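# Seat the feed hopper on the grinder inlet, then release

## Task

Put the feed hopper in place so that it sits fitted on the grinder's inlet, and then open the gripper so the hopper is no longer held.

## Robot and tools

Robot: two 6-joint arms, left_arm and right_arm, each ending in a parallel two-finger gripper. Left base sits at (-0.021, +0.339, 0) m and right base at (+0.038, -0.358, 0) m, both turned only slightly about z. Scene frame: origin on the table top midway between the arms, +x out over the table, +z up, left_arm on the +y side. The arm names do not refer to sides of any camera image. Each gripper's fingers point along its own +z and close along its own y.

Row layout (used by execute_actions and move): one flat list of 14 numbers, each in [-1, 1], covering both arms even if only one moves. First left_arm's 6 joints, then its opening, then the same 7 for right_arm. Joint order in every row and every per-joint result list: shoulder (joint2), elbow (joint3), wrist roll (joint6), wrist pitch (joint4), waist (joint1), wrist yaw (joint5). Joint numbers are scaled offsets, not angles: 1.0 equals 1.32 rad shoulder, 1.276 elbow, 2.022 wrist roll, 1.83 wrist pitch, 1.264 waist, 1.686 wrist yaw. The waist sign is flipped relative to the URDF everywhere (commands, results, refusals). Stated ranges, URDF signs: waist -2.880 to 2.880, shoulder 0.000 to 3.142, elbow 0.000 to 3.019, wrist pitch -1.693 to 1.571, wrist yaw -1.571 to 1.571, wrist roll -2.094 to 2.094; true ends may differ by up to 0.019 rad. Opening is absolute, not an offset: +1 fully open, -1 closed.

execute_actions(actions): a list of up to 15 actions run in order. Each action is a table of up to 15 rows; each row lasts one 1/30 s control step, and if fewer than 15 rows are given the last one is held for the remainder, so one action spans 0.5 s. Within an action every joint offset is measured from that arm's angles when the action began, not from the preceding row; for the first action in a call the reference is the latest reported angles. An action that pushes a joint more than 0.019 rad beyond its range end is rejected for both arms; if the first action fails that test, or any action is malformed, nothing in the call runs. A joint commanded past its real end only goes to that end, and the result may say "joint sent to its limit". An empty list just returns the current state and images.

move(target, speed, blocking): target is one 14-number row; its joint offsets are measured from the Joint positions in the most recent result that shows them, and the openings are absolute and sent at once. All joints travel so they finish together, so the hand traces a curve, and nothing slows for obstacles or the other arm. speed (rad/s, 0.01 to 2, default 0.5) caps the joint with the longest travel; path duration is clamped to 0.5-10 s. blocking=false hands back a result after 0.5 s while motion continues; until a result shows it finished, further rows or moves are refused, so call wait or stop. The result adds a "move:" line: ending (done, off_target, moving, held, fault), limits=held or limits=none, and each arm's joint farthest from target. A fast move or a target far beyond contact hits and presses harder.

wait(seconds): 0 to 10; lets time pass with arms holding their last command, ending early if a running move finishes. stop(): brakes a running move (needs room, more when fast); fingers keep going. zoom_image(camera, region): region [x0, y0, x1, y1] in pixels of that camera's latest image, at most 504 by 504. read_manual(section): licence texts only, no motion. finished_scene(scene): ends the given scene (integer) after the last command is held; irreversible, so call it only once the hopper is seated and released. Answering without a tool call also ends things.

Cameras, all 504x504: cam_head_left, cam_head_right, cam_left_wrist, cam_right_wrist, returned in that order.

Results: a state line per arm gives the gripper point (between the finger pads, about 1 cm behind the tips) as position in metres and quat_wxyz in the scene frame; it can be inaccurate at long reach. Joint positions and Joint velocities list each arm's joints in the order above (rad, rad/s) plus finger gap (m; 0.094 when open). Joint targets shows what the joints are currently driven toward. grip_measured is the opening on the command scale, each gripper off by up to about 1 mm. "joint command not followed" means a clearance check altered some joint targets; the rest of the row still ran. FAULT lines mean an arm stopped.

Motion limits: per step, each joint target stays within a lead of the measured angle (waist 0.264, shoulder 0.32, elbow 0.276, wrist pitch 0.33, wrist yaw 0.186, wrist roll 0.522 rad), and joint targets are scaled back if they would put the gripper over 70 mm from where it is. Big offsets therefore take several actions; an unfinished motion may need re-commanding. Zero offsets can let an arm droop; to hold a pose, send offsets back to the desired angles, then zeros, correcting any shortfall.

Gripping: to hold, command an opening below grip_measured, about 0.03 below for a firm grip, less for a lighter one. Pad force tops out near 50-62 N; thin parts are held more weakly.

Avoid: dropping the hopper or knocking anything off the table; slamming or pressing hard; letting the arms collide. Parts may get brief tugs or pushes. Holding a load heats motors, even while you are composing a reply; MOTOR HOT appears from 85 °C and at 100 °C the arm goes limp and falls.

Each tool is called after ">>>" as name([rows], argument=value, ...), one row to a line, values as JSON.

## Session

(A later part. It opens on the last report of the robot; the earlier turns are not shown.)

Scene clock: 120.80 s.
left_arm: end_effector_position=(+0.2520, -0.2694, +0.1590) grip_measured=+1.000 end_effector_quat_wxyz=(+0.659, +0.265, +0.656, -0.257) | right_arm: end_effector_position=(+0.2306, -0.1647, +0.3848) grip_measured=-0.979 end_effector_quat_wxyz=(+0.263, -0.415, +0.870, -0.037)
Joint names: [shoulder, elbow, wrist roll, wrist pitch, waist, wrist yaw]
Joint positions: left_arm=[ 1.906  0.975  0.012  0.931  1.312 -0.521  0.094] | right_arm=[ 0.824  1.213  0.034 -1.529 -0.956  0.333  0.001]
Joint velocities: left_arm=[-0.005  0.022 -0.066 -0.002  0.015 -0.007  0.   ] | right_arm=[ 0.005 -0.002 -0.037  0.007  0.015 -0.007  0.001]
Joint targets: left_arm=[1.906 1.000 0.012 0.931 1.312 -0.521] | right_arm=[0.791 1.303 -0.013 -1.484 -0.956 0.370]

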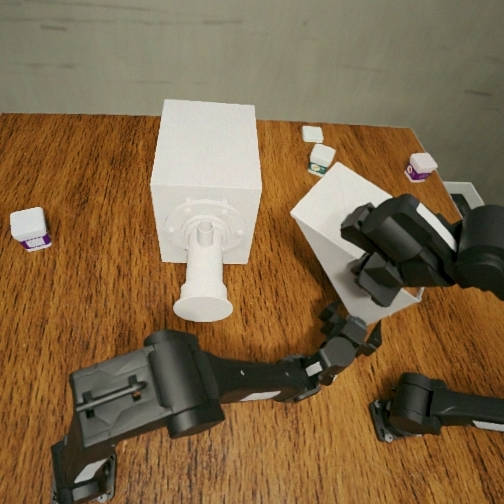

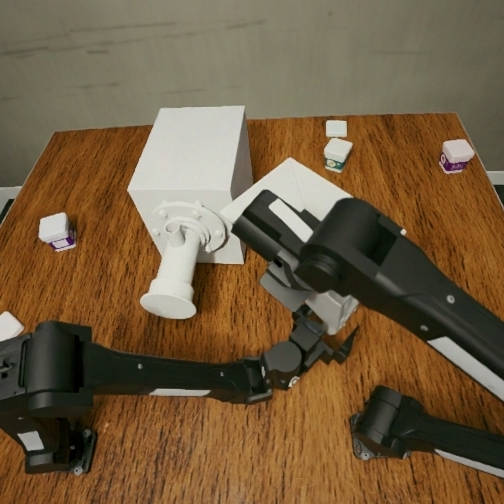

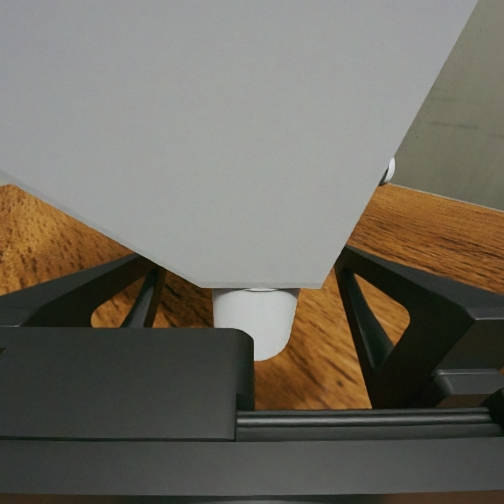

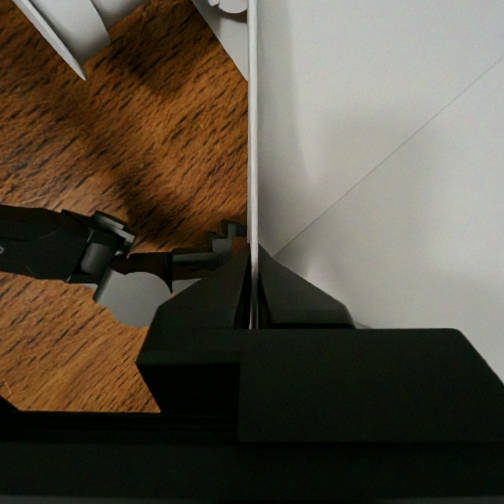

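Good. Grip, transfer load, release.

>>> execute_actions([
  [[0,0.02,0,0,0,0,-0.1,-0.025,0.07,-0.023,0.025,0,0.022,-1]],
  [[0,0.02,0,0,0,0,-0.45,-0.025,0.07,-0.023,0.025,0,0.022,-1]],
  [[-0.03,0.045,0.033,0.025,0,0,-0.45,-0.01,0.03,-0.01,0.01,0,0.01,-1]],
  [[-0.04,0.045,0.033,0.025,0,0,-0.45,0,0.02,0,0,0,0,-0.8]],
  [[-0.04,0.045,0.035,0.025,0,0,-0.45,0,0.02,0,0,0,0,0]],
])

Scene clock: 129.30 s.
left_arm: end_effector_position=(+0.2508, -0.2704, +0.1540) grip_measured=-0.211 end_effector_quat_wxyz=(+0.664, +0.282, +0.650, -0.240) | right_arm: end_effector_position=(+0.2334, -0.1643, +0.3861) grip_measured=-0.002 end_effector_quat_wxyz=(+0.269, -0.411, +0.870, -0.038)
Joint names: [shoulder, elbow, wrist roll, wrist pitch, waist, wrist yaw]
Joint positions: left_arm=[ 1.916  0.976  0.061  0.937  1.314 -0.522  0.037] | right_arm=[ 0.824  1.213  0.034 -1.519 -0.953  0.342  0.047]
Joint velocities: left_arm=[ 0.005 -0.017 -0.051 -0.017  0.024  0.007 -0.   ] | right_arm=[-0.005 -0.022 -0.066 -0.007  0.015  0.007 -0.001]
Joint targets: left_arm=[1.859 1.033 0.121 0.983 1.314 -0.522] | right_arm=[0.824 1.239 0.034 -1.519 -0.955 0.333]

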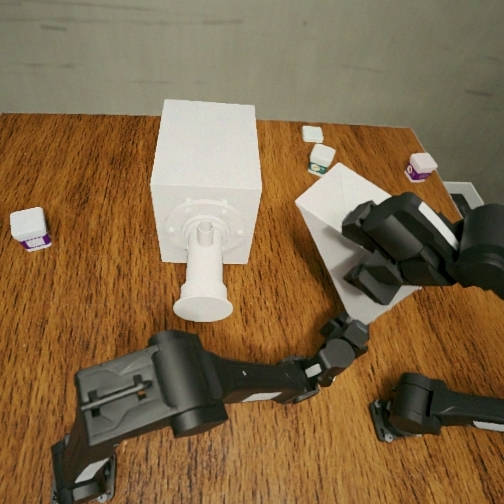

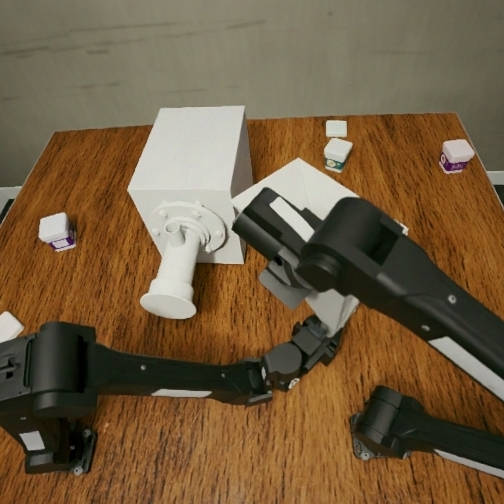

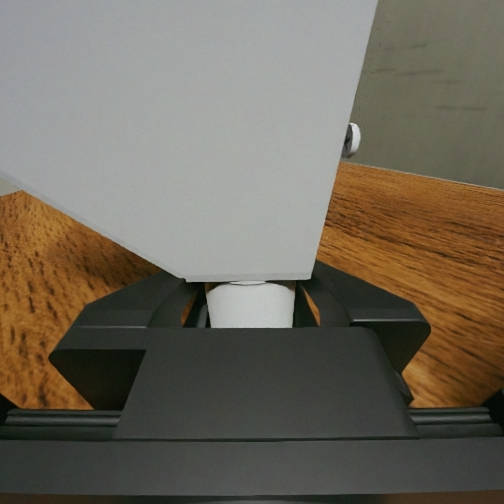

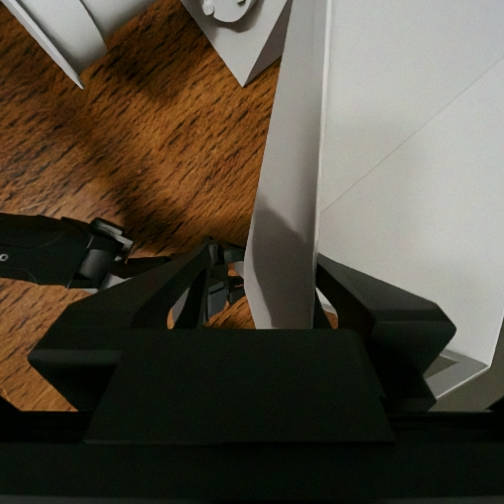

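>>> execute_actions([
  [[-0.043,0.045,0.026,0.025,0,0,-0.45,0,0.02,0,0,0,0,-0.4]],
  [[-0.043,0.045,0.026,0.025,0,0,-0.45,0,0.02,0,0,0,0,-0.8]],
  [[-0.043,0.045,0.026,0.025,0,0,-0.45,0,0.02,0,0,-0.03,0,-0.8]],
  [[-0.043,0.045,0.026,0.025,0,0,-0.45,0,0.02,0,0,-0.03,0,-0.8]],
  [[-0.043,0.045,0.026,0.025,0,0,-0.45,0,0.02,0,0,-0.03,0,-0.8]],
  [[-0.043,0.045,0.026,0.025,0,0,-0.45,0,0.02,0,0,0,0,-0.65]],
  [[-0.043,0.045,0.026,0.025,0,0,-0.45,0,0.02,0,0,0,0,-0.45]],
])

Scene clock: 142.03 s.
left_arm: end_effector_position=(+0.2512, -0.2695, +0.1476) grip_measured=-0.215 end_effector_quat_wxyz=(+0.662, +0.278, +0.654, -0.237) | right_arm: end_effector_position=(+0.2330, -0.1630, +0.3895) grip_measured=-0.453 end_effector_quat_wxyz=(+0.283, -0.420, +0.860, -0.058)
Joint names: [shoulder, elbow, wrist roll, wrist pitch, waist, wrist yaw]
Joint positions: left_arm=[ 1.927  0.976  0.051  0.939  1.316 -0.534  0.037] | right_arm=[ 0.824  1.213  0.034 -1.519 -0.992  0.401  0.026]
Joint velocities: left_arm=[-0.005 -0.007  0.007 -0.002  0.005  0.022 -0.001] | right_arm=[-0.024  0.002  0.066 -0.022  0.005 -0.051 -0.   ]
Joint targets: left_arm=[1.865 1.033 0.107 0.985 1.316 -0.534] | right_arm=[0.824 1.239 0.034 -1.519 -0.992 0.401]

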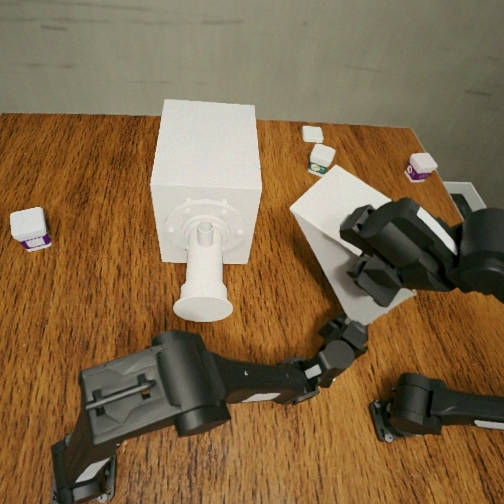

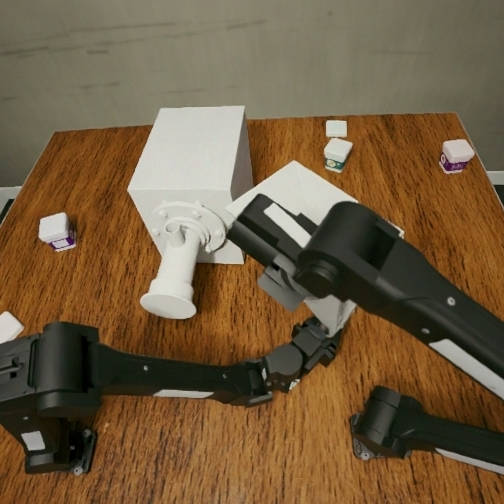

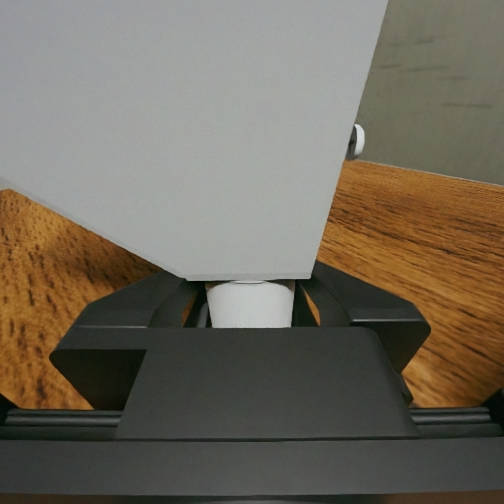

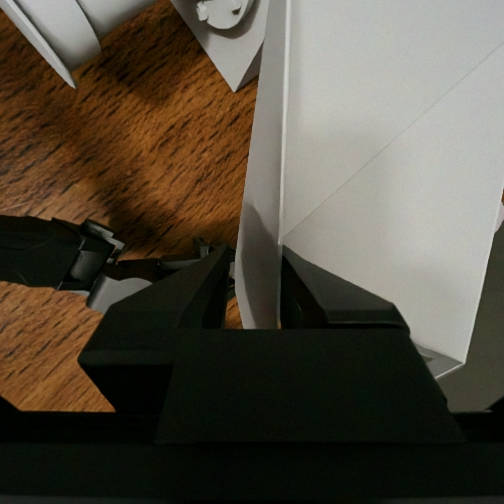

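>>> execute_actions([
  [[-0.05,0.04,0.029,0.045,0,0,-0.45,0,0.02,0,0,-0.02,-0.04,-0.8]],
  [[-0.05,0.04,0.029,0.03,0,0.005,-0.45,0,0.02,0,0,-0.03,-0.04,-0.8]],
  [[-0.05,0.04,0.029,0.03,0,0.005,-0.45,0,0.02,0,0,-0.03,-0.03,-0.8]],
  [[-0.05,0.04,0.029,0.03,0,0,-0.45,0,0.02,0,0,0,0,-0.5]],
  [[-0.05,0.04,0.029,0.03,0,0,-0.45,0,0.02,0,0,0,0,-0.1]],
  [[-0.05,0.04,0.029,0.03,0,0,-0.45,0,0.02,0,0,0,0,-0.1]],
])

Scene clock: 154.17 s.
left_arm: end_effector_position=(+0.2427, -0.2730, +0.1513) grip_measured=-0.218 end_effector_quat_wxyz=(+0.663, +0.267, +0.651, -0.257) | right_arm: end_effector_position=(+0.2126, -0.1466, +0.3842) grip_measured=-0.103 end_effector_quat_wxyz=(+0.259, -0.447, +0.856, -0.008)
Joint names: [shoulder, elbow, wrist roll, wrist pitch, waist, wrist yaw]
Joint positions: left_arm=[ 1.931  0.975  0.025  0.969  1.33  -0.536  0.037] | right_arm=[ 0.822  1.213  0.035 -1.519 -1.023  0.292  0.042]
Joint velocities: left_arm=[-0.005  0.012 -0.007  0.002  0.015 -0.022  0.001] | right_arm=[ 0.005 -0.007 -0.007 -0.012  0.015 -0.022  0.   ]
Joint targets: left_arm=[1.865 1.026 0.087 1.024 1.330 -0.536] | right_arm=[0.822 1.239 0.035 -1.519 -1.023 0.292]

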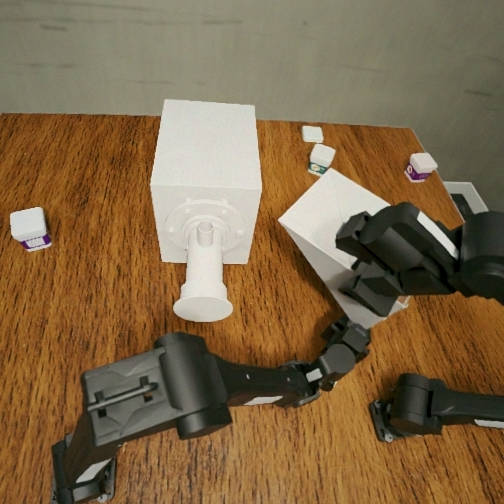

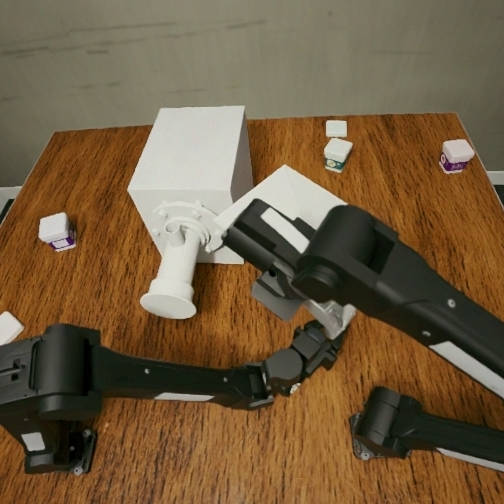

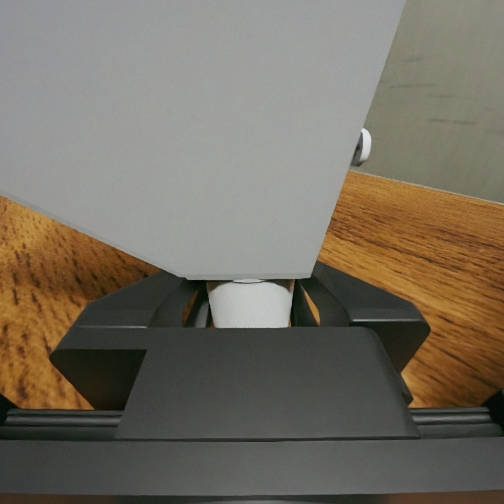

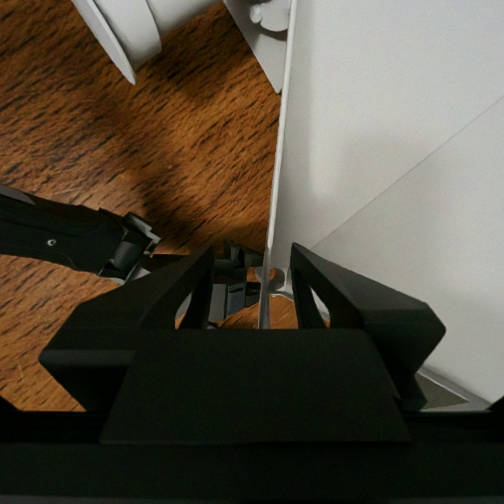

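>>> execute_actions([
  [[-0.05,0.04,0.042,0.03,0,0,-0.45,0,0.09,0,0,0,0,0.6]],
  [[-0.05,0.04,0.04,0.03,0,0,-0.45,0,0.09,0,0,0,0,0.6]],
  [[-0.05,0.04,0.035,0.03,0,0,-0.45,0,0.09,0,0,0,0,0.6]],
  [[-0.05,0.04,0.035,0.03,0,0,-0.45,-0.1,0.09,0,0,0,0,0.6]],
  [[-0.05,0.04,0.035,0.03,0,0,-0.45,-0.2,0.03,0,0,0,0,0.6]],
  [[-0.05,0.04,0.035,0.03,0,0,-0.45,-0.1,0.02,0,0,0.25,0,0.6]],
  [[-0.05,0.04,0.035,0.03,0,0,-0.45,0,0.02,0,0,0.3,-0.1,0.6]],
  [[-0.05,0.04,0.035,0.03,0,0,-0.45,0,0.02,0,0,0.3,-0.07,0.6]],
  [[-0.075,0.04,0.035,0.02,0,0,-0.45,0,0.02,0,0,0.2,0,0.6]],
  [[-0.075,0.04,0.035,0.005,0,0,-0.45,0,0.02,0,0,0,0,0.6]],
  [[-0.05,0.04,0.035,0.03,0,0,-0.45,0,0.02,0,0,0,0,0.6]],
])

Scene clock: 170.67 s.
left_arm: end_effector_position=(+0.2427, -0.2730, +0.1472) grip_measured=-0.218 end_effector_quat_wxyz=(+0.658, +0.271, +0.655, -0.254) | right_arm: end_effector_position=(-0.0095, -0.3449, +0.6398) grip_measured=+0.598 end_effector_quat_wxyz=(+0.682, +0.116, +0.716, -0.086)
Joint names: [shoulder, elbow, wrist roll, wrist pitch, waist, wrist yaw]
Joint positions: left_arm=[ 1.931  0.975  0.021  0.951  1.33  -0.536  0.037] | right_arm=[ 0.203  1.668  0.036 -1.519  0.324  0.004  0.075]
Joint velocities: left_arm=[-0.015  0.002 -0.007 -0.007  0.015 -0.037  0.   ] | right_arm=[-0.015 -0.012  0.037  0.007  0.015 -0.11  -0.001]
Joint targets: left_arm=[1.865 1.026 0.091 1.006 1.330 -0.536] | right_arm=[0.203 1.688 0.036 -1.519 0.324 0.004]

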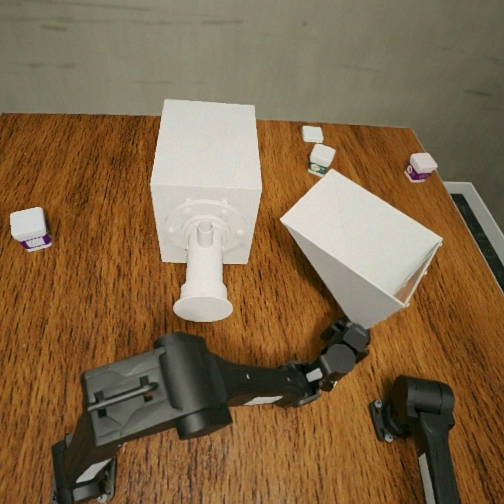

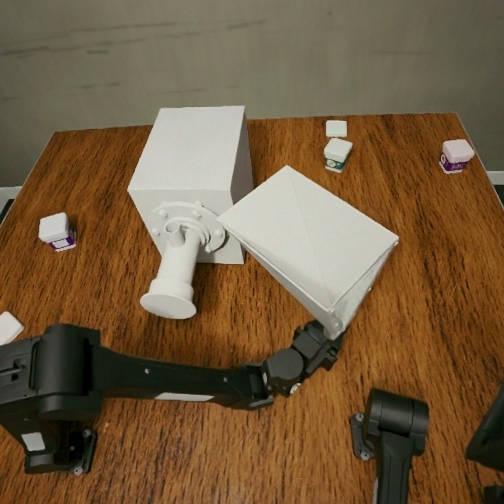

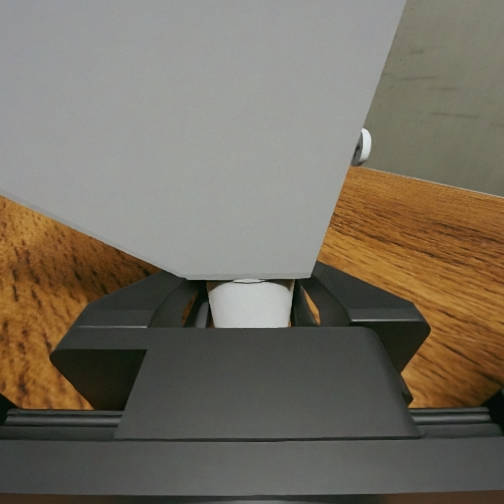

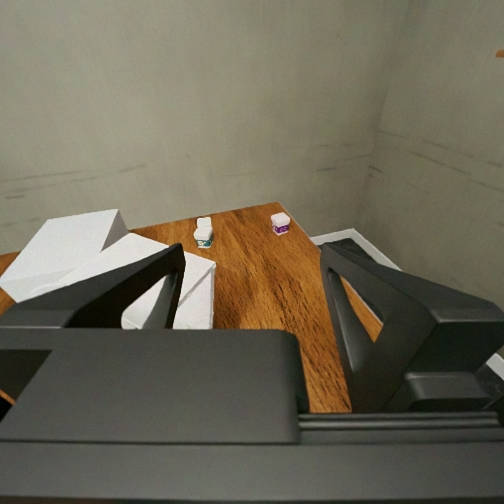

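>>> execute_actions([
  [[-0.105,0.02,0.042,0.005,0,0.012,-0.45,0,0.01,0,0,0,0,0.6]],
  [[-0.105,0.02,0.042,0.005,0,0.012,-0.45,0,0.01,0,0,0,0,0.6]],
  [[-0.105,0.02,0.042,0.005,0,0.012,-0.45,0,0.01,0,0,0,0,0.6]],
])

Scene clock: 180.80 s.
left_arm: end_effector_position=(+0.2278, -0.2568, +0.1208) grip_measured=-0.218 end_effector_quat_wxyz=(+0.621, +0.323, +0.671, -0.244) | right_arm: end_effector_position=(-0.0095, -0.3449, +0.6398) grip_measured=+0.598 end_effector_quat_wxyz=(+0.682, +0.116, +0.716, -0.086)
Joint names: [shoulder, elbow, wrist roll, wrist pitch, waist, wrist yaw]
Joint positions: left_arm=[ 1.892  0.903  0.018  0.866  1.33  -0.47   0.037] | right_arm=[ 0.203  1.668  0.036 -1.519  0.324  0.004  0.075]
Joint velocities: left_arm=[-0.005  0.007 -0.022 -0.002  0.015 -0.007 -0.   ] | right_arm=[-0.005 -0.002  0.037 -0.022  0.005  0.007  0.   ]
Joint targets: left_arm=[1.801 0.940 0.080 0.895 1.330 -0.473] | right_arm=[0.203 1.681 0.036 -1.519 0.324 0.004]

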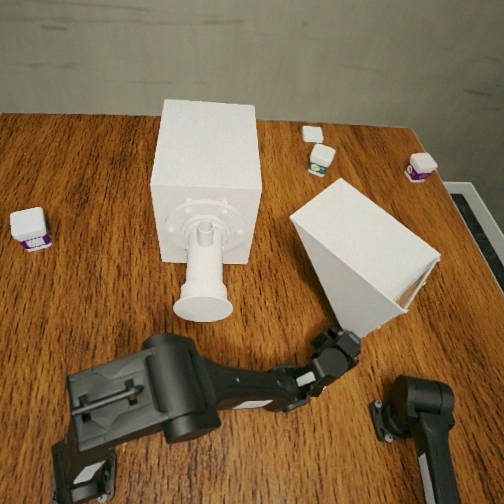

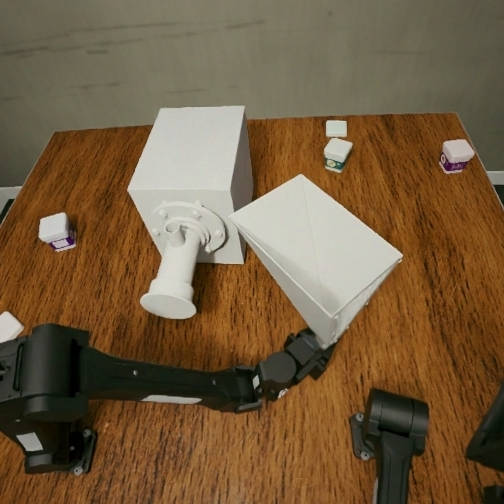

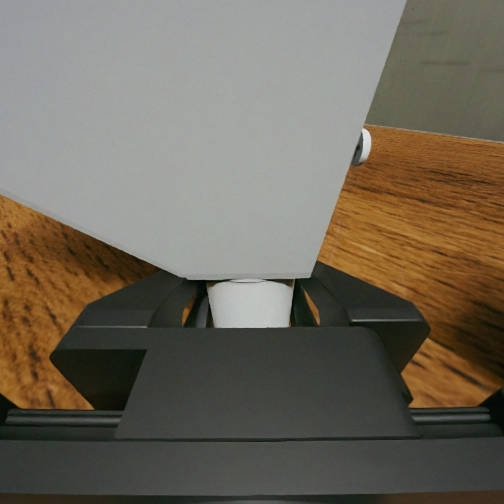

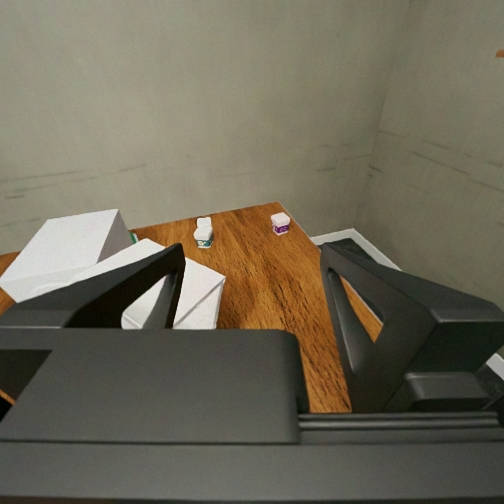

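>>> execute_actions([
  [[-0.045,0.035,0.042,0.07,0,0,-0.45,0,0.01,0,0,0,0,0.6]],
  [[-0.045,0.035,0.042,0.068,0,0,-0.45,0,0.01,0,0,0,0,0.6]],
  [[-0.045,0.035,0.042,0.065,0,0,-0.45,0,0.01,0,0,0,0,0.6]],
  [[-0.045,0.04,0.038,0.03,0,0,-0.45,0,0.01,0,0,0,0,0.6]],
])

Scene clock: 189.33 s.
left_arm: end_effector_position=(+0.2276, -0.2594, +0.1474) grip_measured=-0.218 end_effector_quat_wxyz=(+0.656, +0.292, +0.638, -0.279) | right_arm: end_effector_position=(-0.0095, -0.3449, +0.6398) grip_measured=+0.598 end_effector_quat_wxyz=(+0.682, +0.116, +0.716, -0.086)
Joint names: [shoulder, elbow, wrist roll, wrist pitch, waist, wrist yaw]
Joint positions: left_arm=[ 1.906  0.903  0.036  1.02   1.33  -0.464  0.037] | right_arm=[ 0.203  1.668  0.036 -1.519  0.324  0.004  0.075]
Joint velocities: left_arm=[0.005 0.017 0.037 0.017 0.015 0.007 0.001] | right_arm=[ 0.005 -0.007 -0.095 -0.002  0.005 -0.066 -0.   ]
Joint targets: left_arm=[1.847 0.954 0.113 1.075 1.330 -0.464] | right_arm=[0.203 1.681 0.036 -1.519 0.324 0.004]

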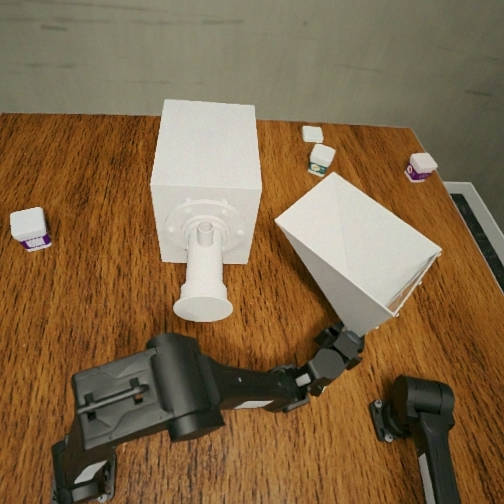

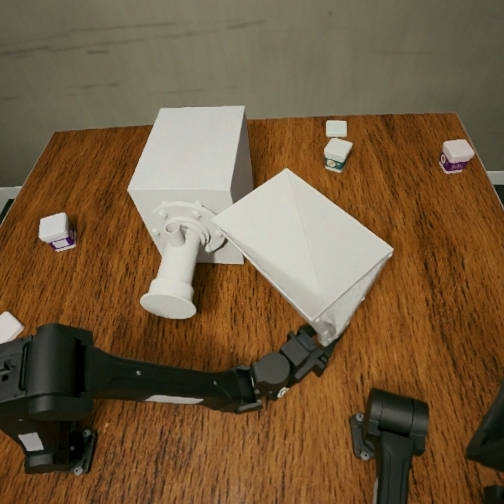

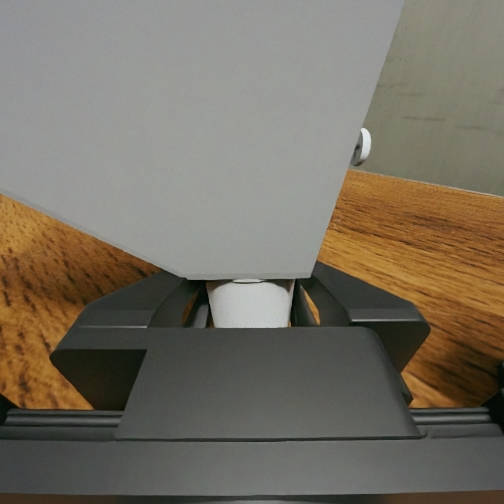

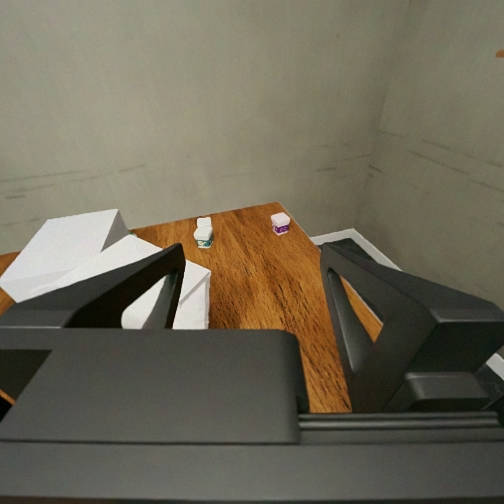

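>>> execute_actions([
  [[-0.15,0.02,0.055,0.028,0,0,-0.45,0,0.01,0,0,0,0,0.6]],
  [[-0.15,0.02,0.055,0.028,0,0,-0.45,0,0.01,0,0,0,0,0.6]],
  [[-0.045,0.04,0.035,0.03,0,0,-0.45,0,0.01,0,0,0,0,0.6]],
])

Scene clock: 195.73 s.
left_arm: end_effector_position=(+0.2208, -0.2367, +0.1638) grip_measured=-0.218 end_effector_quat_wxyz=(+0.657, +0.290, +0.637, -0.282) | right_arm: end_effector_position=(-0.0095, -0.3449, +0.6398) grip_measured=+0.598 end_effector_quat_wxyz=(+0.682, +0.116, +0.716, -0.086)
Joint names: [shoulder, elbow, wrist roll, wrist pitch, waist, wrist yaw]
Joint positions: left_arm=[ 1.83   0.834  0.032  1.02   1.33  -0.462  0.037] | right_arm=[ 0.203  1.668  0.036 -1.519  0.324  0.004  0.075]
Joint velocities: left_arm=[ 0.005 -0.017 -0.007 -0.007 -0.015 -0.051 -0.   ] | right_arm=[-0.015 -0.012 -0.007  0.007  0.024 -0.095 -0.   ]
Joint targets: left_arm=[1.769 0.885 0.103 1.075 1.330 -0.462] | right_arm=[0.203 1.681 0.036 -1.519 0.324 0.004]

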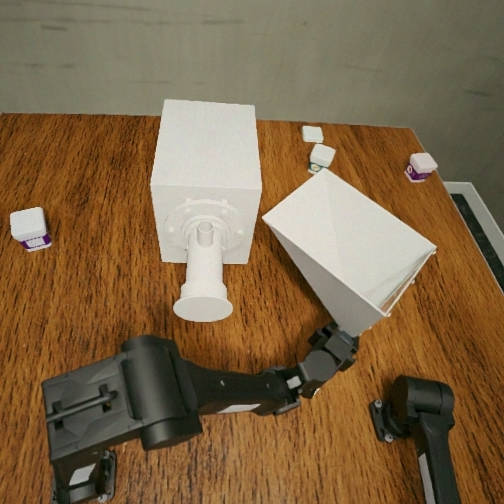

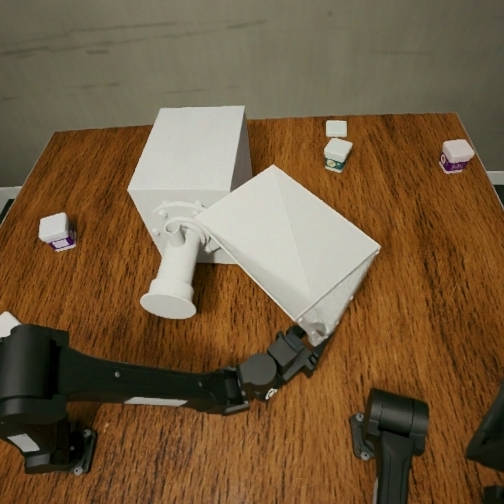

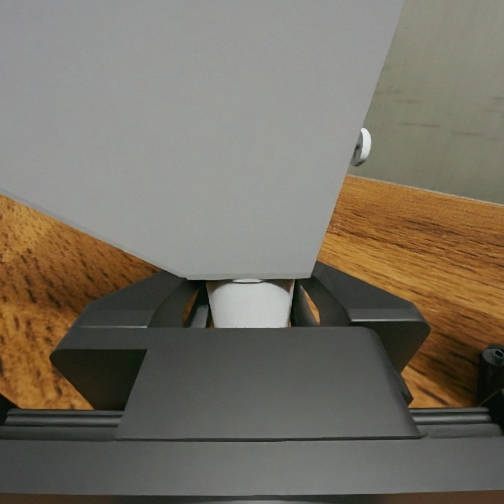

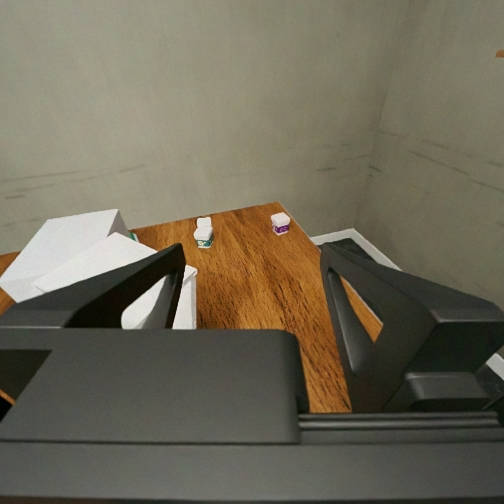

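>>> execute_actions([
  [[-0.15,0.03,0.055,0.005,0,0,-0.45,0,0.01,0,0,0,0,0.6]],
  [[-0.15,0.03,0.055,0.005,0,0,-0.45,0,0.01,0,0,0,0,0.6]],
  [[-0.15,0.03,0.055,0.002,0,0,-0.45,0,0.01,0,0,0,0,0.6]],
  [[-0.045,0.04,0.035,0.03,0,0,-0.45,0,0.01,0,0,0,0,0.6]],
])

Scene clock: 204.77 s.
left_arm: end_effector_position=(+0.2117, -0.2042, +0.2462) grip_measured=-0.218 end_effector_quat_wxyz=(+0.673, +0.269, +0.620, -0.301) | right_arm: end_effector_position=(-0.0095, -0.3449, +0.6398) grip_measured=+0.598 end_effector_quat_wxyz=(+0.682, +0.116, +0.716, -0.086)
Joint names: [shoulder, elbow, wrist roll, wrist pitch, waist, wrist yaw]
Joint positions: left_arm=[ 1.604  0.772  0.032  0.93   1.33  -0.462  0.037] | right_arm=[ 0.203  1.668  0.036 -1.519  0.324  0.004  0.075]
Joint velocities: left_arm=[-0.024 -0.012  0.051 -0.002  0.015 -0.051  0.001] | right_arm=[-0.015 -0.002  0.022  0.002  0.015 -0.051 -0.   ]
Joint targets: left_arm=[1.546 0.823 0.103 0.984 1.330 -0.462] | right_arm=[0.203 1.681 0.036 -1.519 0.324 0.004]

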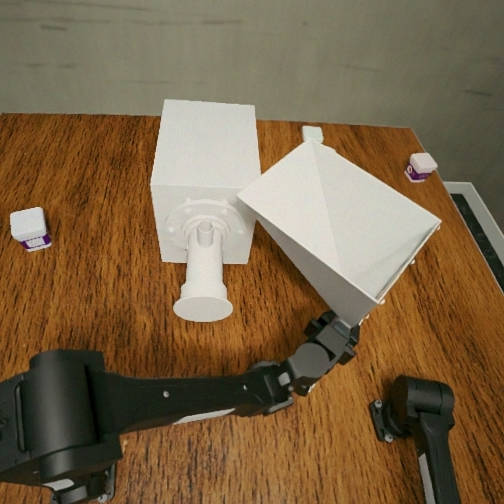

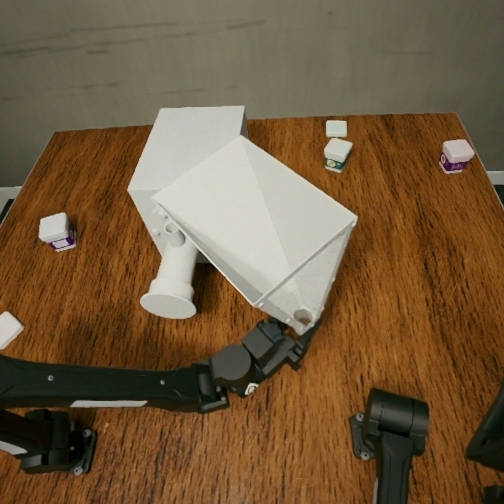

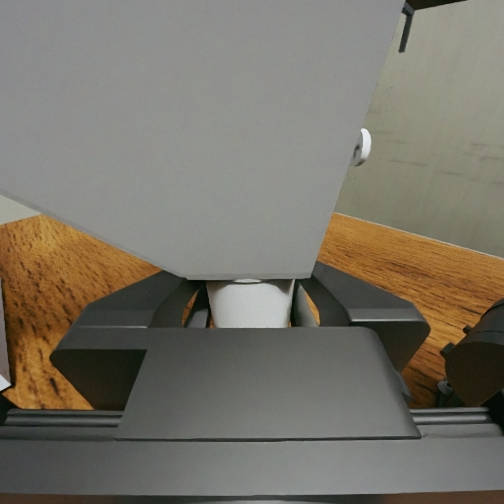

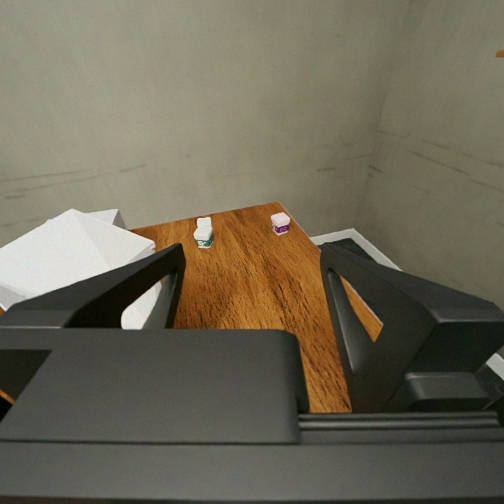

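>>> move(target=[-0.445,0,0.07,-0.275,0,0.1,-0.45,0,0.01,0,0,0,0,0.6], speed=0.17)

Scene clock: 215.63 s.
left_arm: end_effector_position=(+0.1628, -0.1278, +0.3714) grip_measured=-0.218 end_effector_quat_wxyz=(+0.647, +0.360, +0.594, -0.315) | right_arm: end_effector_position=(-0.0095, -0.3449, +0.6398) grip_measured=+0.598 end_effector_quat_wxyz=(+0.682, +0.116, +0.716, -0.086)
Joint names: [shoulder, elbow, wrist roll, wrist pitch, waist, wrist yaw]
Joint positions: left_arm=[ 1.081  0.722  0.102  0.398  1.33  -0.297  0.037] | right_arm=[ 0.203  1.668  0.036 -1.519  0.324  0.004  0.075]
Joint velocities: left_arm=[ 0.015 -0.012  0.007 -0.002  0.024 -0.022 -0.   ] | right_arm=[-0.015 -0.022  0.051  0.002  0.015  0.007 -0.001]
Joint targets: left_arm=[1.017 0.772 0.174 0.427 1.330 -0.294] | right_arm=[0.203 1.681 0.036 -1.519 0.324 0.004]
move: off_target (left_arm); limits=none; left_arm: farthest joint: the wrist roll, 0.071 radians from its target (0.141 radians at the start); right_arm: farthest joint: the elbow, 0.013 radians from its target (0.013 radians at the start)

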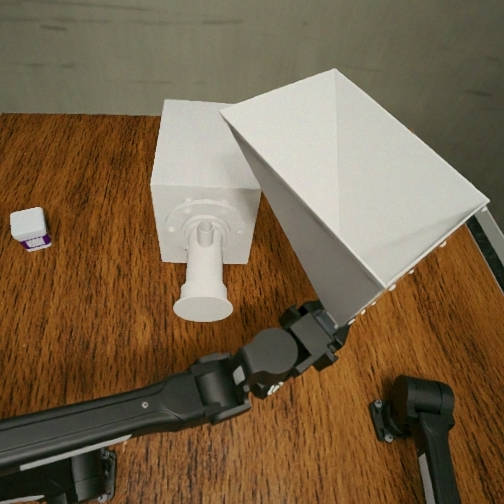

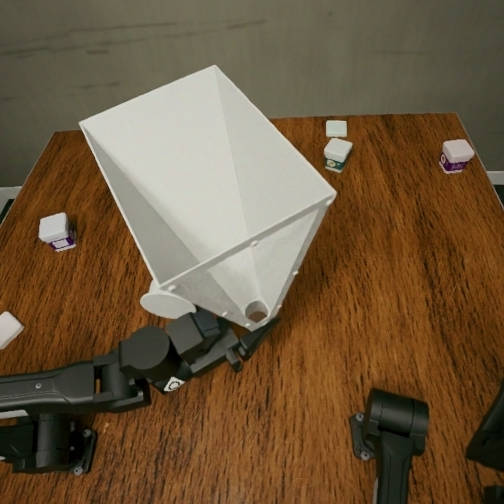

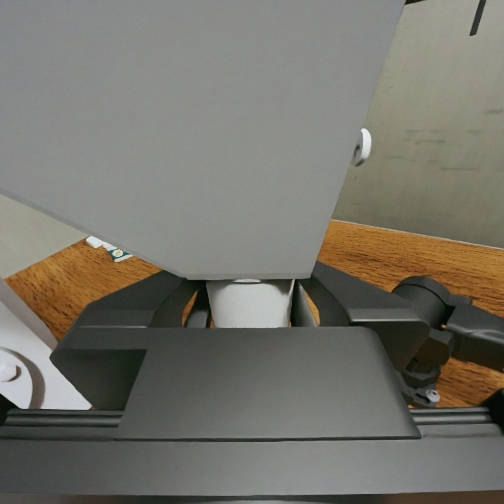

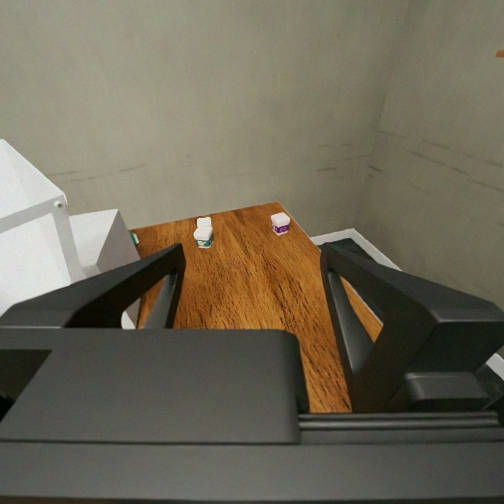

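>>> move(target=[-0.06,0.04,0,0.06,-0.5,0.176,-0.45,0.5,-0.5,0,0.5,-0.1,-0.4,1], speed=0.2)

>>> execute_actions([
  [[-0.03,0.05,0.033,0.03,-0.02,0,-0.45,0.11,-0.07,0,0.2,-0.06,-0.11,1]],
  [[-0.03,0.05,0.033,0.03,-0.02,0,-0.45,0.11,-0.07,0,0.2,-0.06,-0.11,1]],
  [[-0.03,0.05,0.033,0.03,-0.02,0,-0.45,0.11,-0.07,0,0.2,-0.06,-0.11,1]],
  [[-0.03,0.05,0.033,0.03,0,0,-0.45,0.11,-0.07,0,0.2,-0.06,-0.11,1]],
  [[-0.03,0.05,0.033,0.03,0,0,-0.45,0,0.01,0,0,0,0,1]],
])

Scene clock: 230.53 s.
left_arm: end_effector_position=(+0.3739, +0.0177, +0.2886) grip_measured=-0.220 end_effector_quat_wxyz=(+0.612, +0.231, +0.718, -0.238) | right_arm: end_effector_position=(+0.4399, -0.3174, +0.4345) grip_measured=+1.000 end_effector_quat_wxyz=(+0.516, -0.092, +0.815, +0.245)
Joint names: [shoulder, elbow, wrist roll, wrist pitch, waist, wrist yaw]
Joint positions: left_arm=[ 1.151  0.656 -0.06   0.357  0.718 -0.     0.037] | right_arm=[ 0.858  1.03   0.036 -0.63   0.207 -0.668  0.094]
Joint velocities: left_arm=[-0.005 -0.007 -0.066 -0.007 -0.024  0.022  0.001] | right_arm=[-0.015 -0.002 -0.066  0.007  0.015 -0.037  0.   ]
Joint targets: left_arm=[1.079 0.712 0.018 0.429 0.708 -0.001] | right_arm=[0.863 1.030 0.036 -0.604 0.197 -0.671]
move: off_target (left_arm, right_arm); limits=none; left_arm: farthest joint: the wrist roll, 0.162 radians from its target (0.000 radians at the start); right_arm: farthest joint: the wrist pitch, 0.026 radians from its target (0.915 radians at the start)

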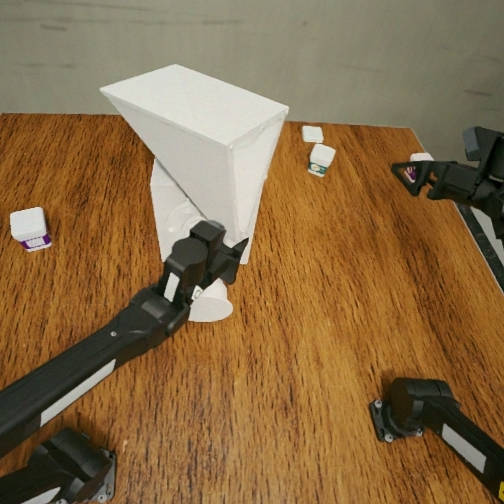

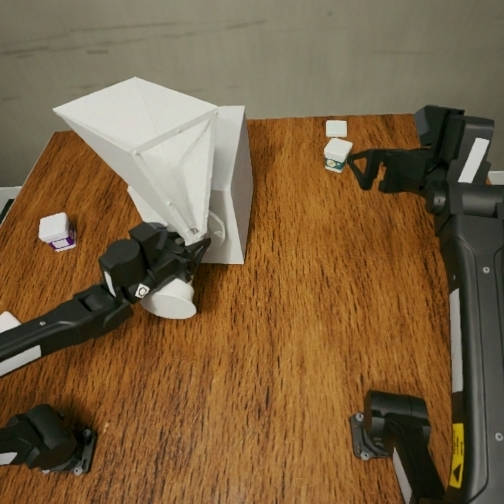

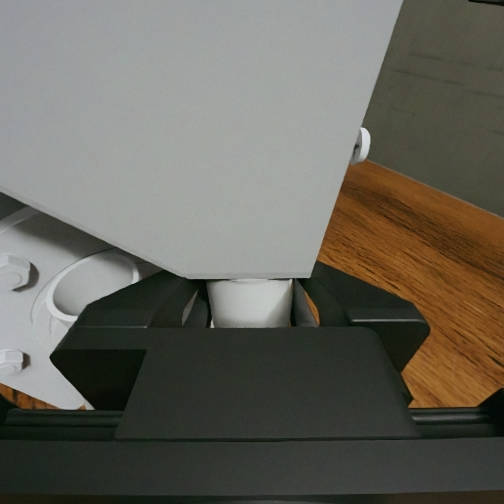

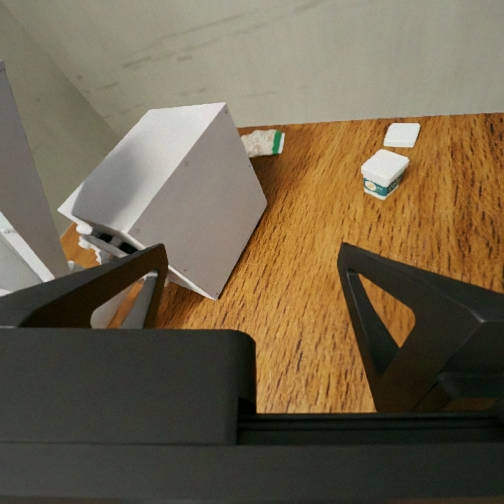

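Scene clock: 233.03 s.
left_arm: end_effector_position=(+0.3833, +0.0304, +0.2966) grip_measured=-0.233 end_effector_quat_wxyz=(+0.622, +0.220, +0.713, -0.238) | right_arm: end_effector_position=(+0.4163, -0.1272, +0.2059) grip_measured=+1.000 end_effector_quat_wxyz=(+0.451, -0.455, +0.552, +0.533)
Joint names: [shoulder, elbow, wrist roll, wrist pitch, waist, wrist yaw]
Joint positions: left_arm=[ 1.144  0.657 -0.063  0.372  0.68   0.019  0.036] | right_arm=[ 1.497  0.624  0.041  0.734 -0.115 -1.401  0.094]
Joint velocities: left_arm=[-0.015  0.007  0.037 -0.017  0.015 -0.037  0.   ] | right_arm=[ 0.015  0.002  0.022 -0.022  0.005 -0.066  0.   ]
Joint targets: left_arm=[1.104 0.721 0.003 0.427 0.680 0.019] | right_arm=[1.497 0.636 0.041 0.734 -0.115 -1.401]

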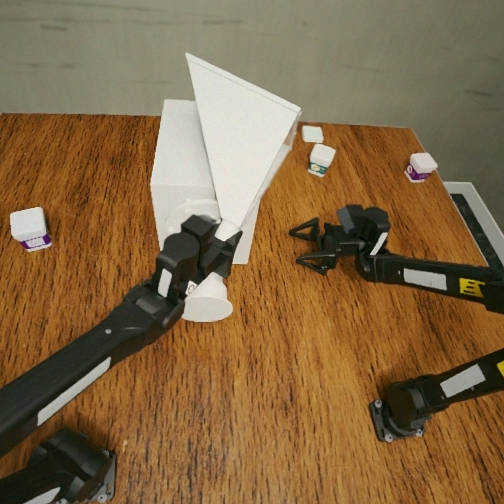

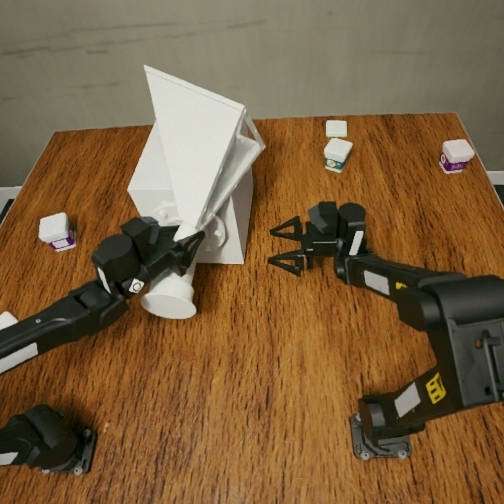

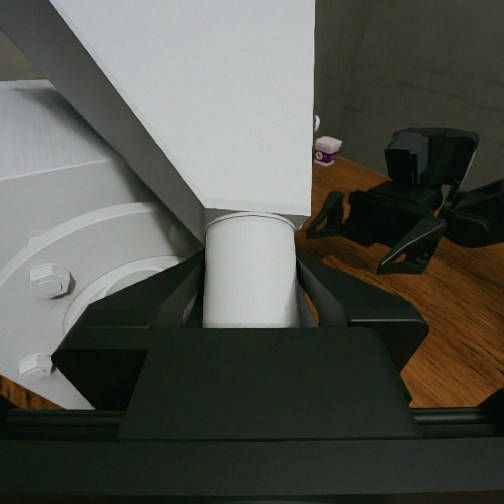

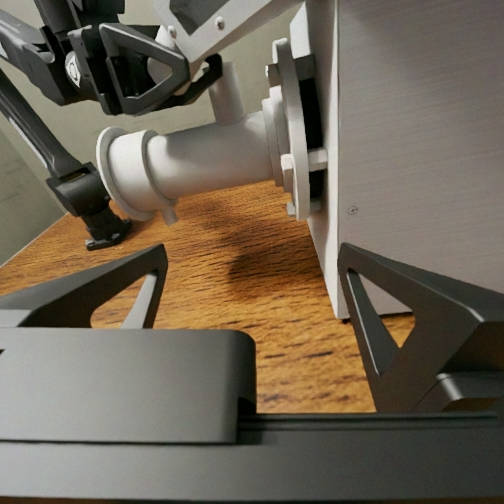

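>>> execute_actions([
  [[-0.01,0.03,0.01,0.02,0.015,0,-0.45,-0.15,0,0,-0.07,0,0.2,-1]],
  [[-0.01,0.03,0.01,0.02,0,0,-0.45,-0.15,0,0,-0.07,-0.05,0.22,-1]],
  [[-0.01,0.03,0.01,0.02,0,0,-0.45,-0.14,0,0,-0.07,-0.15,0.22,-1]],
  [[-0.01,0.03,0.01,0.02,0,0,-0.45,0,0,0,0,-0.14,0.19,-1]],
  [[-0.01,0.03,0.01,0.02,0,0,-0.45,0,0.01,0,0,0,0,-1]],
])

Scene clock: 249.50 s.
left_arm: end_effector_position=(+0.3830, +0.0300, +0.2965) grip_measured=-0.233 end_effector_quat_wxyz=(+0.621, +0.218, +0.714, -0.240) | right_arm: end_effector_position=(+0.4040, -0.1046, +0.3834) grip_measured=-0.987 end_effector_quat_wxyz=(+0.705, -0.189, +0.641, +0.238)
Joint names: [shoulder, elbow, wrist roll, wrist pitch, waist, wrist yaw]
Joint positions: left_arm=[ 1.144  0.657 -0.071  0.372  0.681  0.019  0.036] | right_arm=[ 0.883  0.594  0.04   0.396 -0.561 -0.012  0.001]
Joint velocities: left_arm=[ 0.005  0.007 -0.022 -0.002  0.024  0.022 -0.001] | right_arm=[-0.005  0.002  0.037 -0.012  0.005 -0.022 -0.   ]
Joint targets: left_arm=[1.131 0.696 -0.051 0.409 0.681 0.019] | right_arm=[0.883 0.607 0.040 0.396 -0.561 -0.012]

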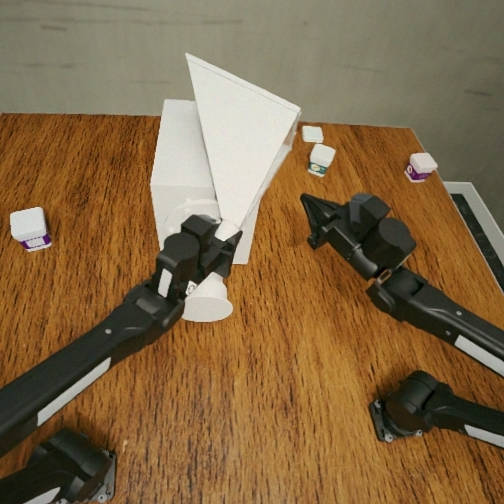

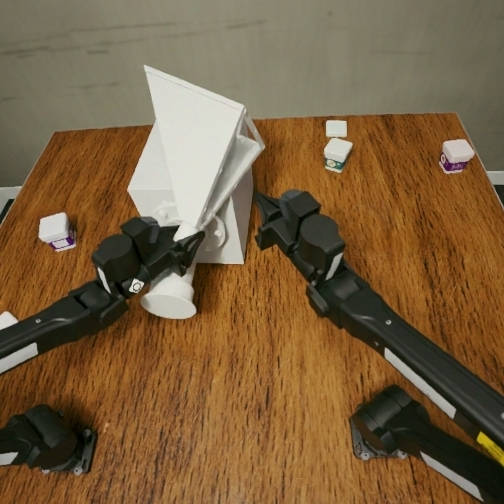

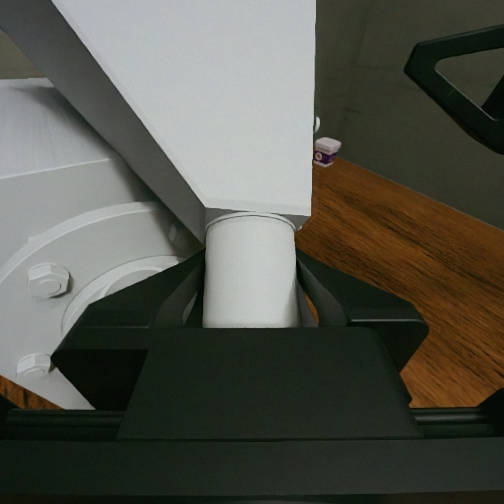

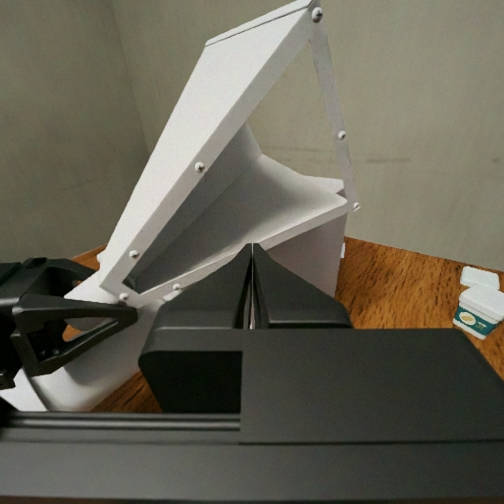

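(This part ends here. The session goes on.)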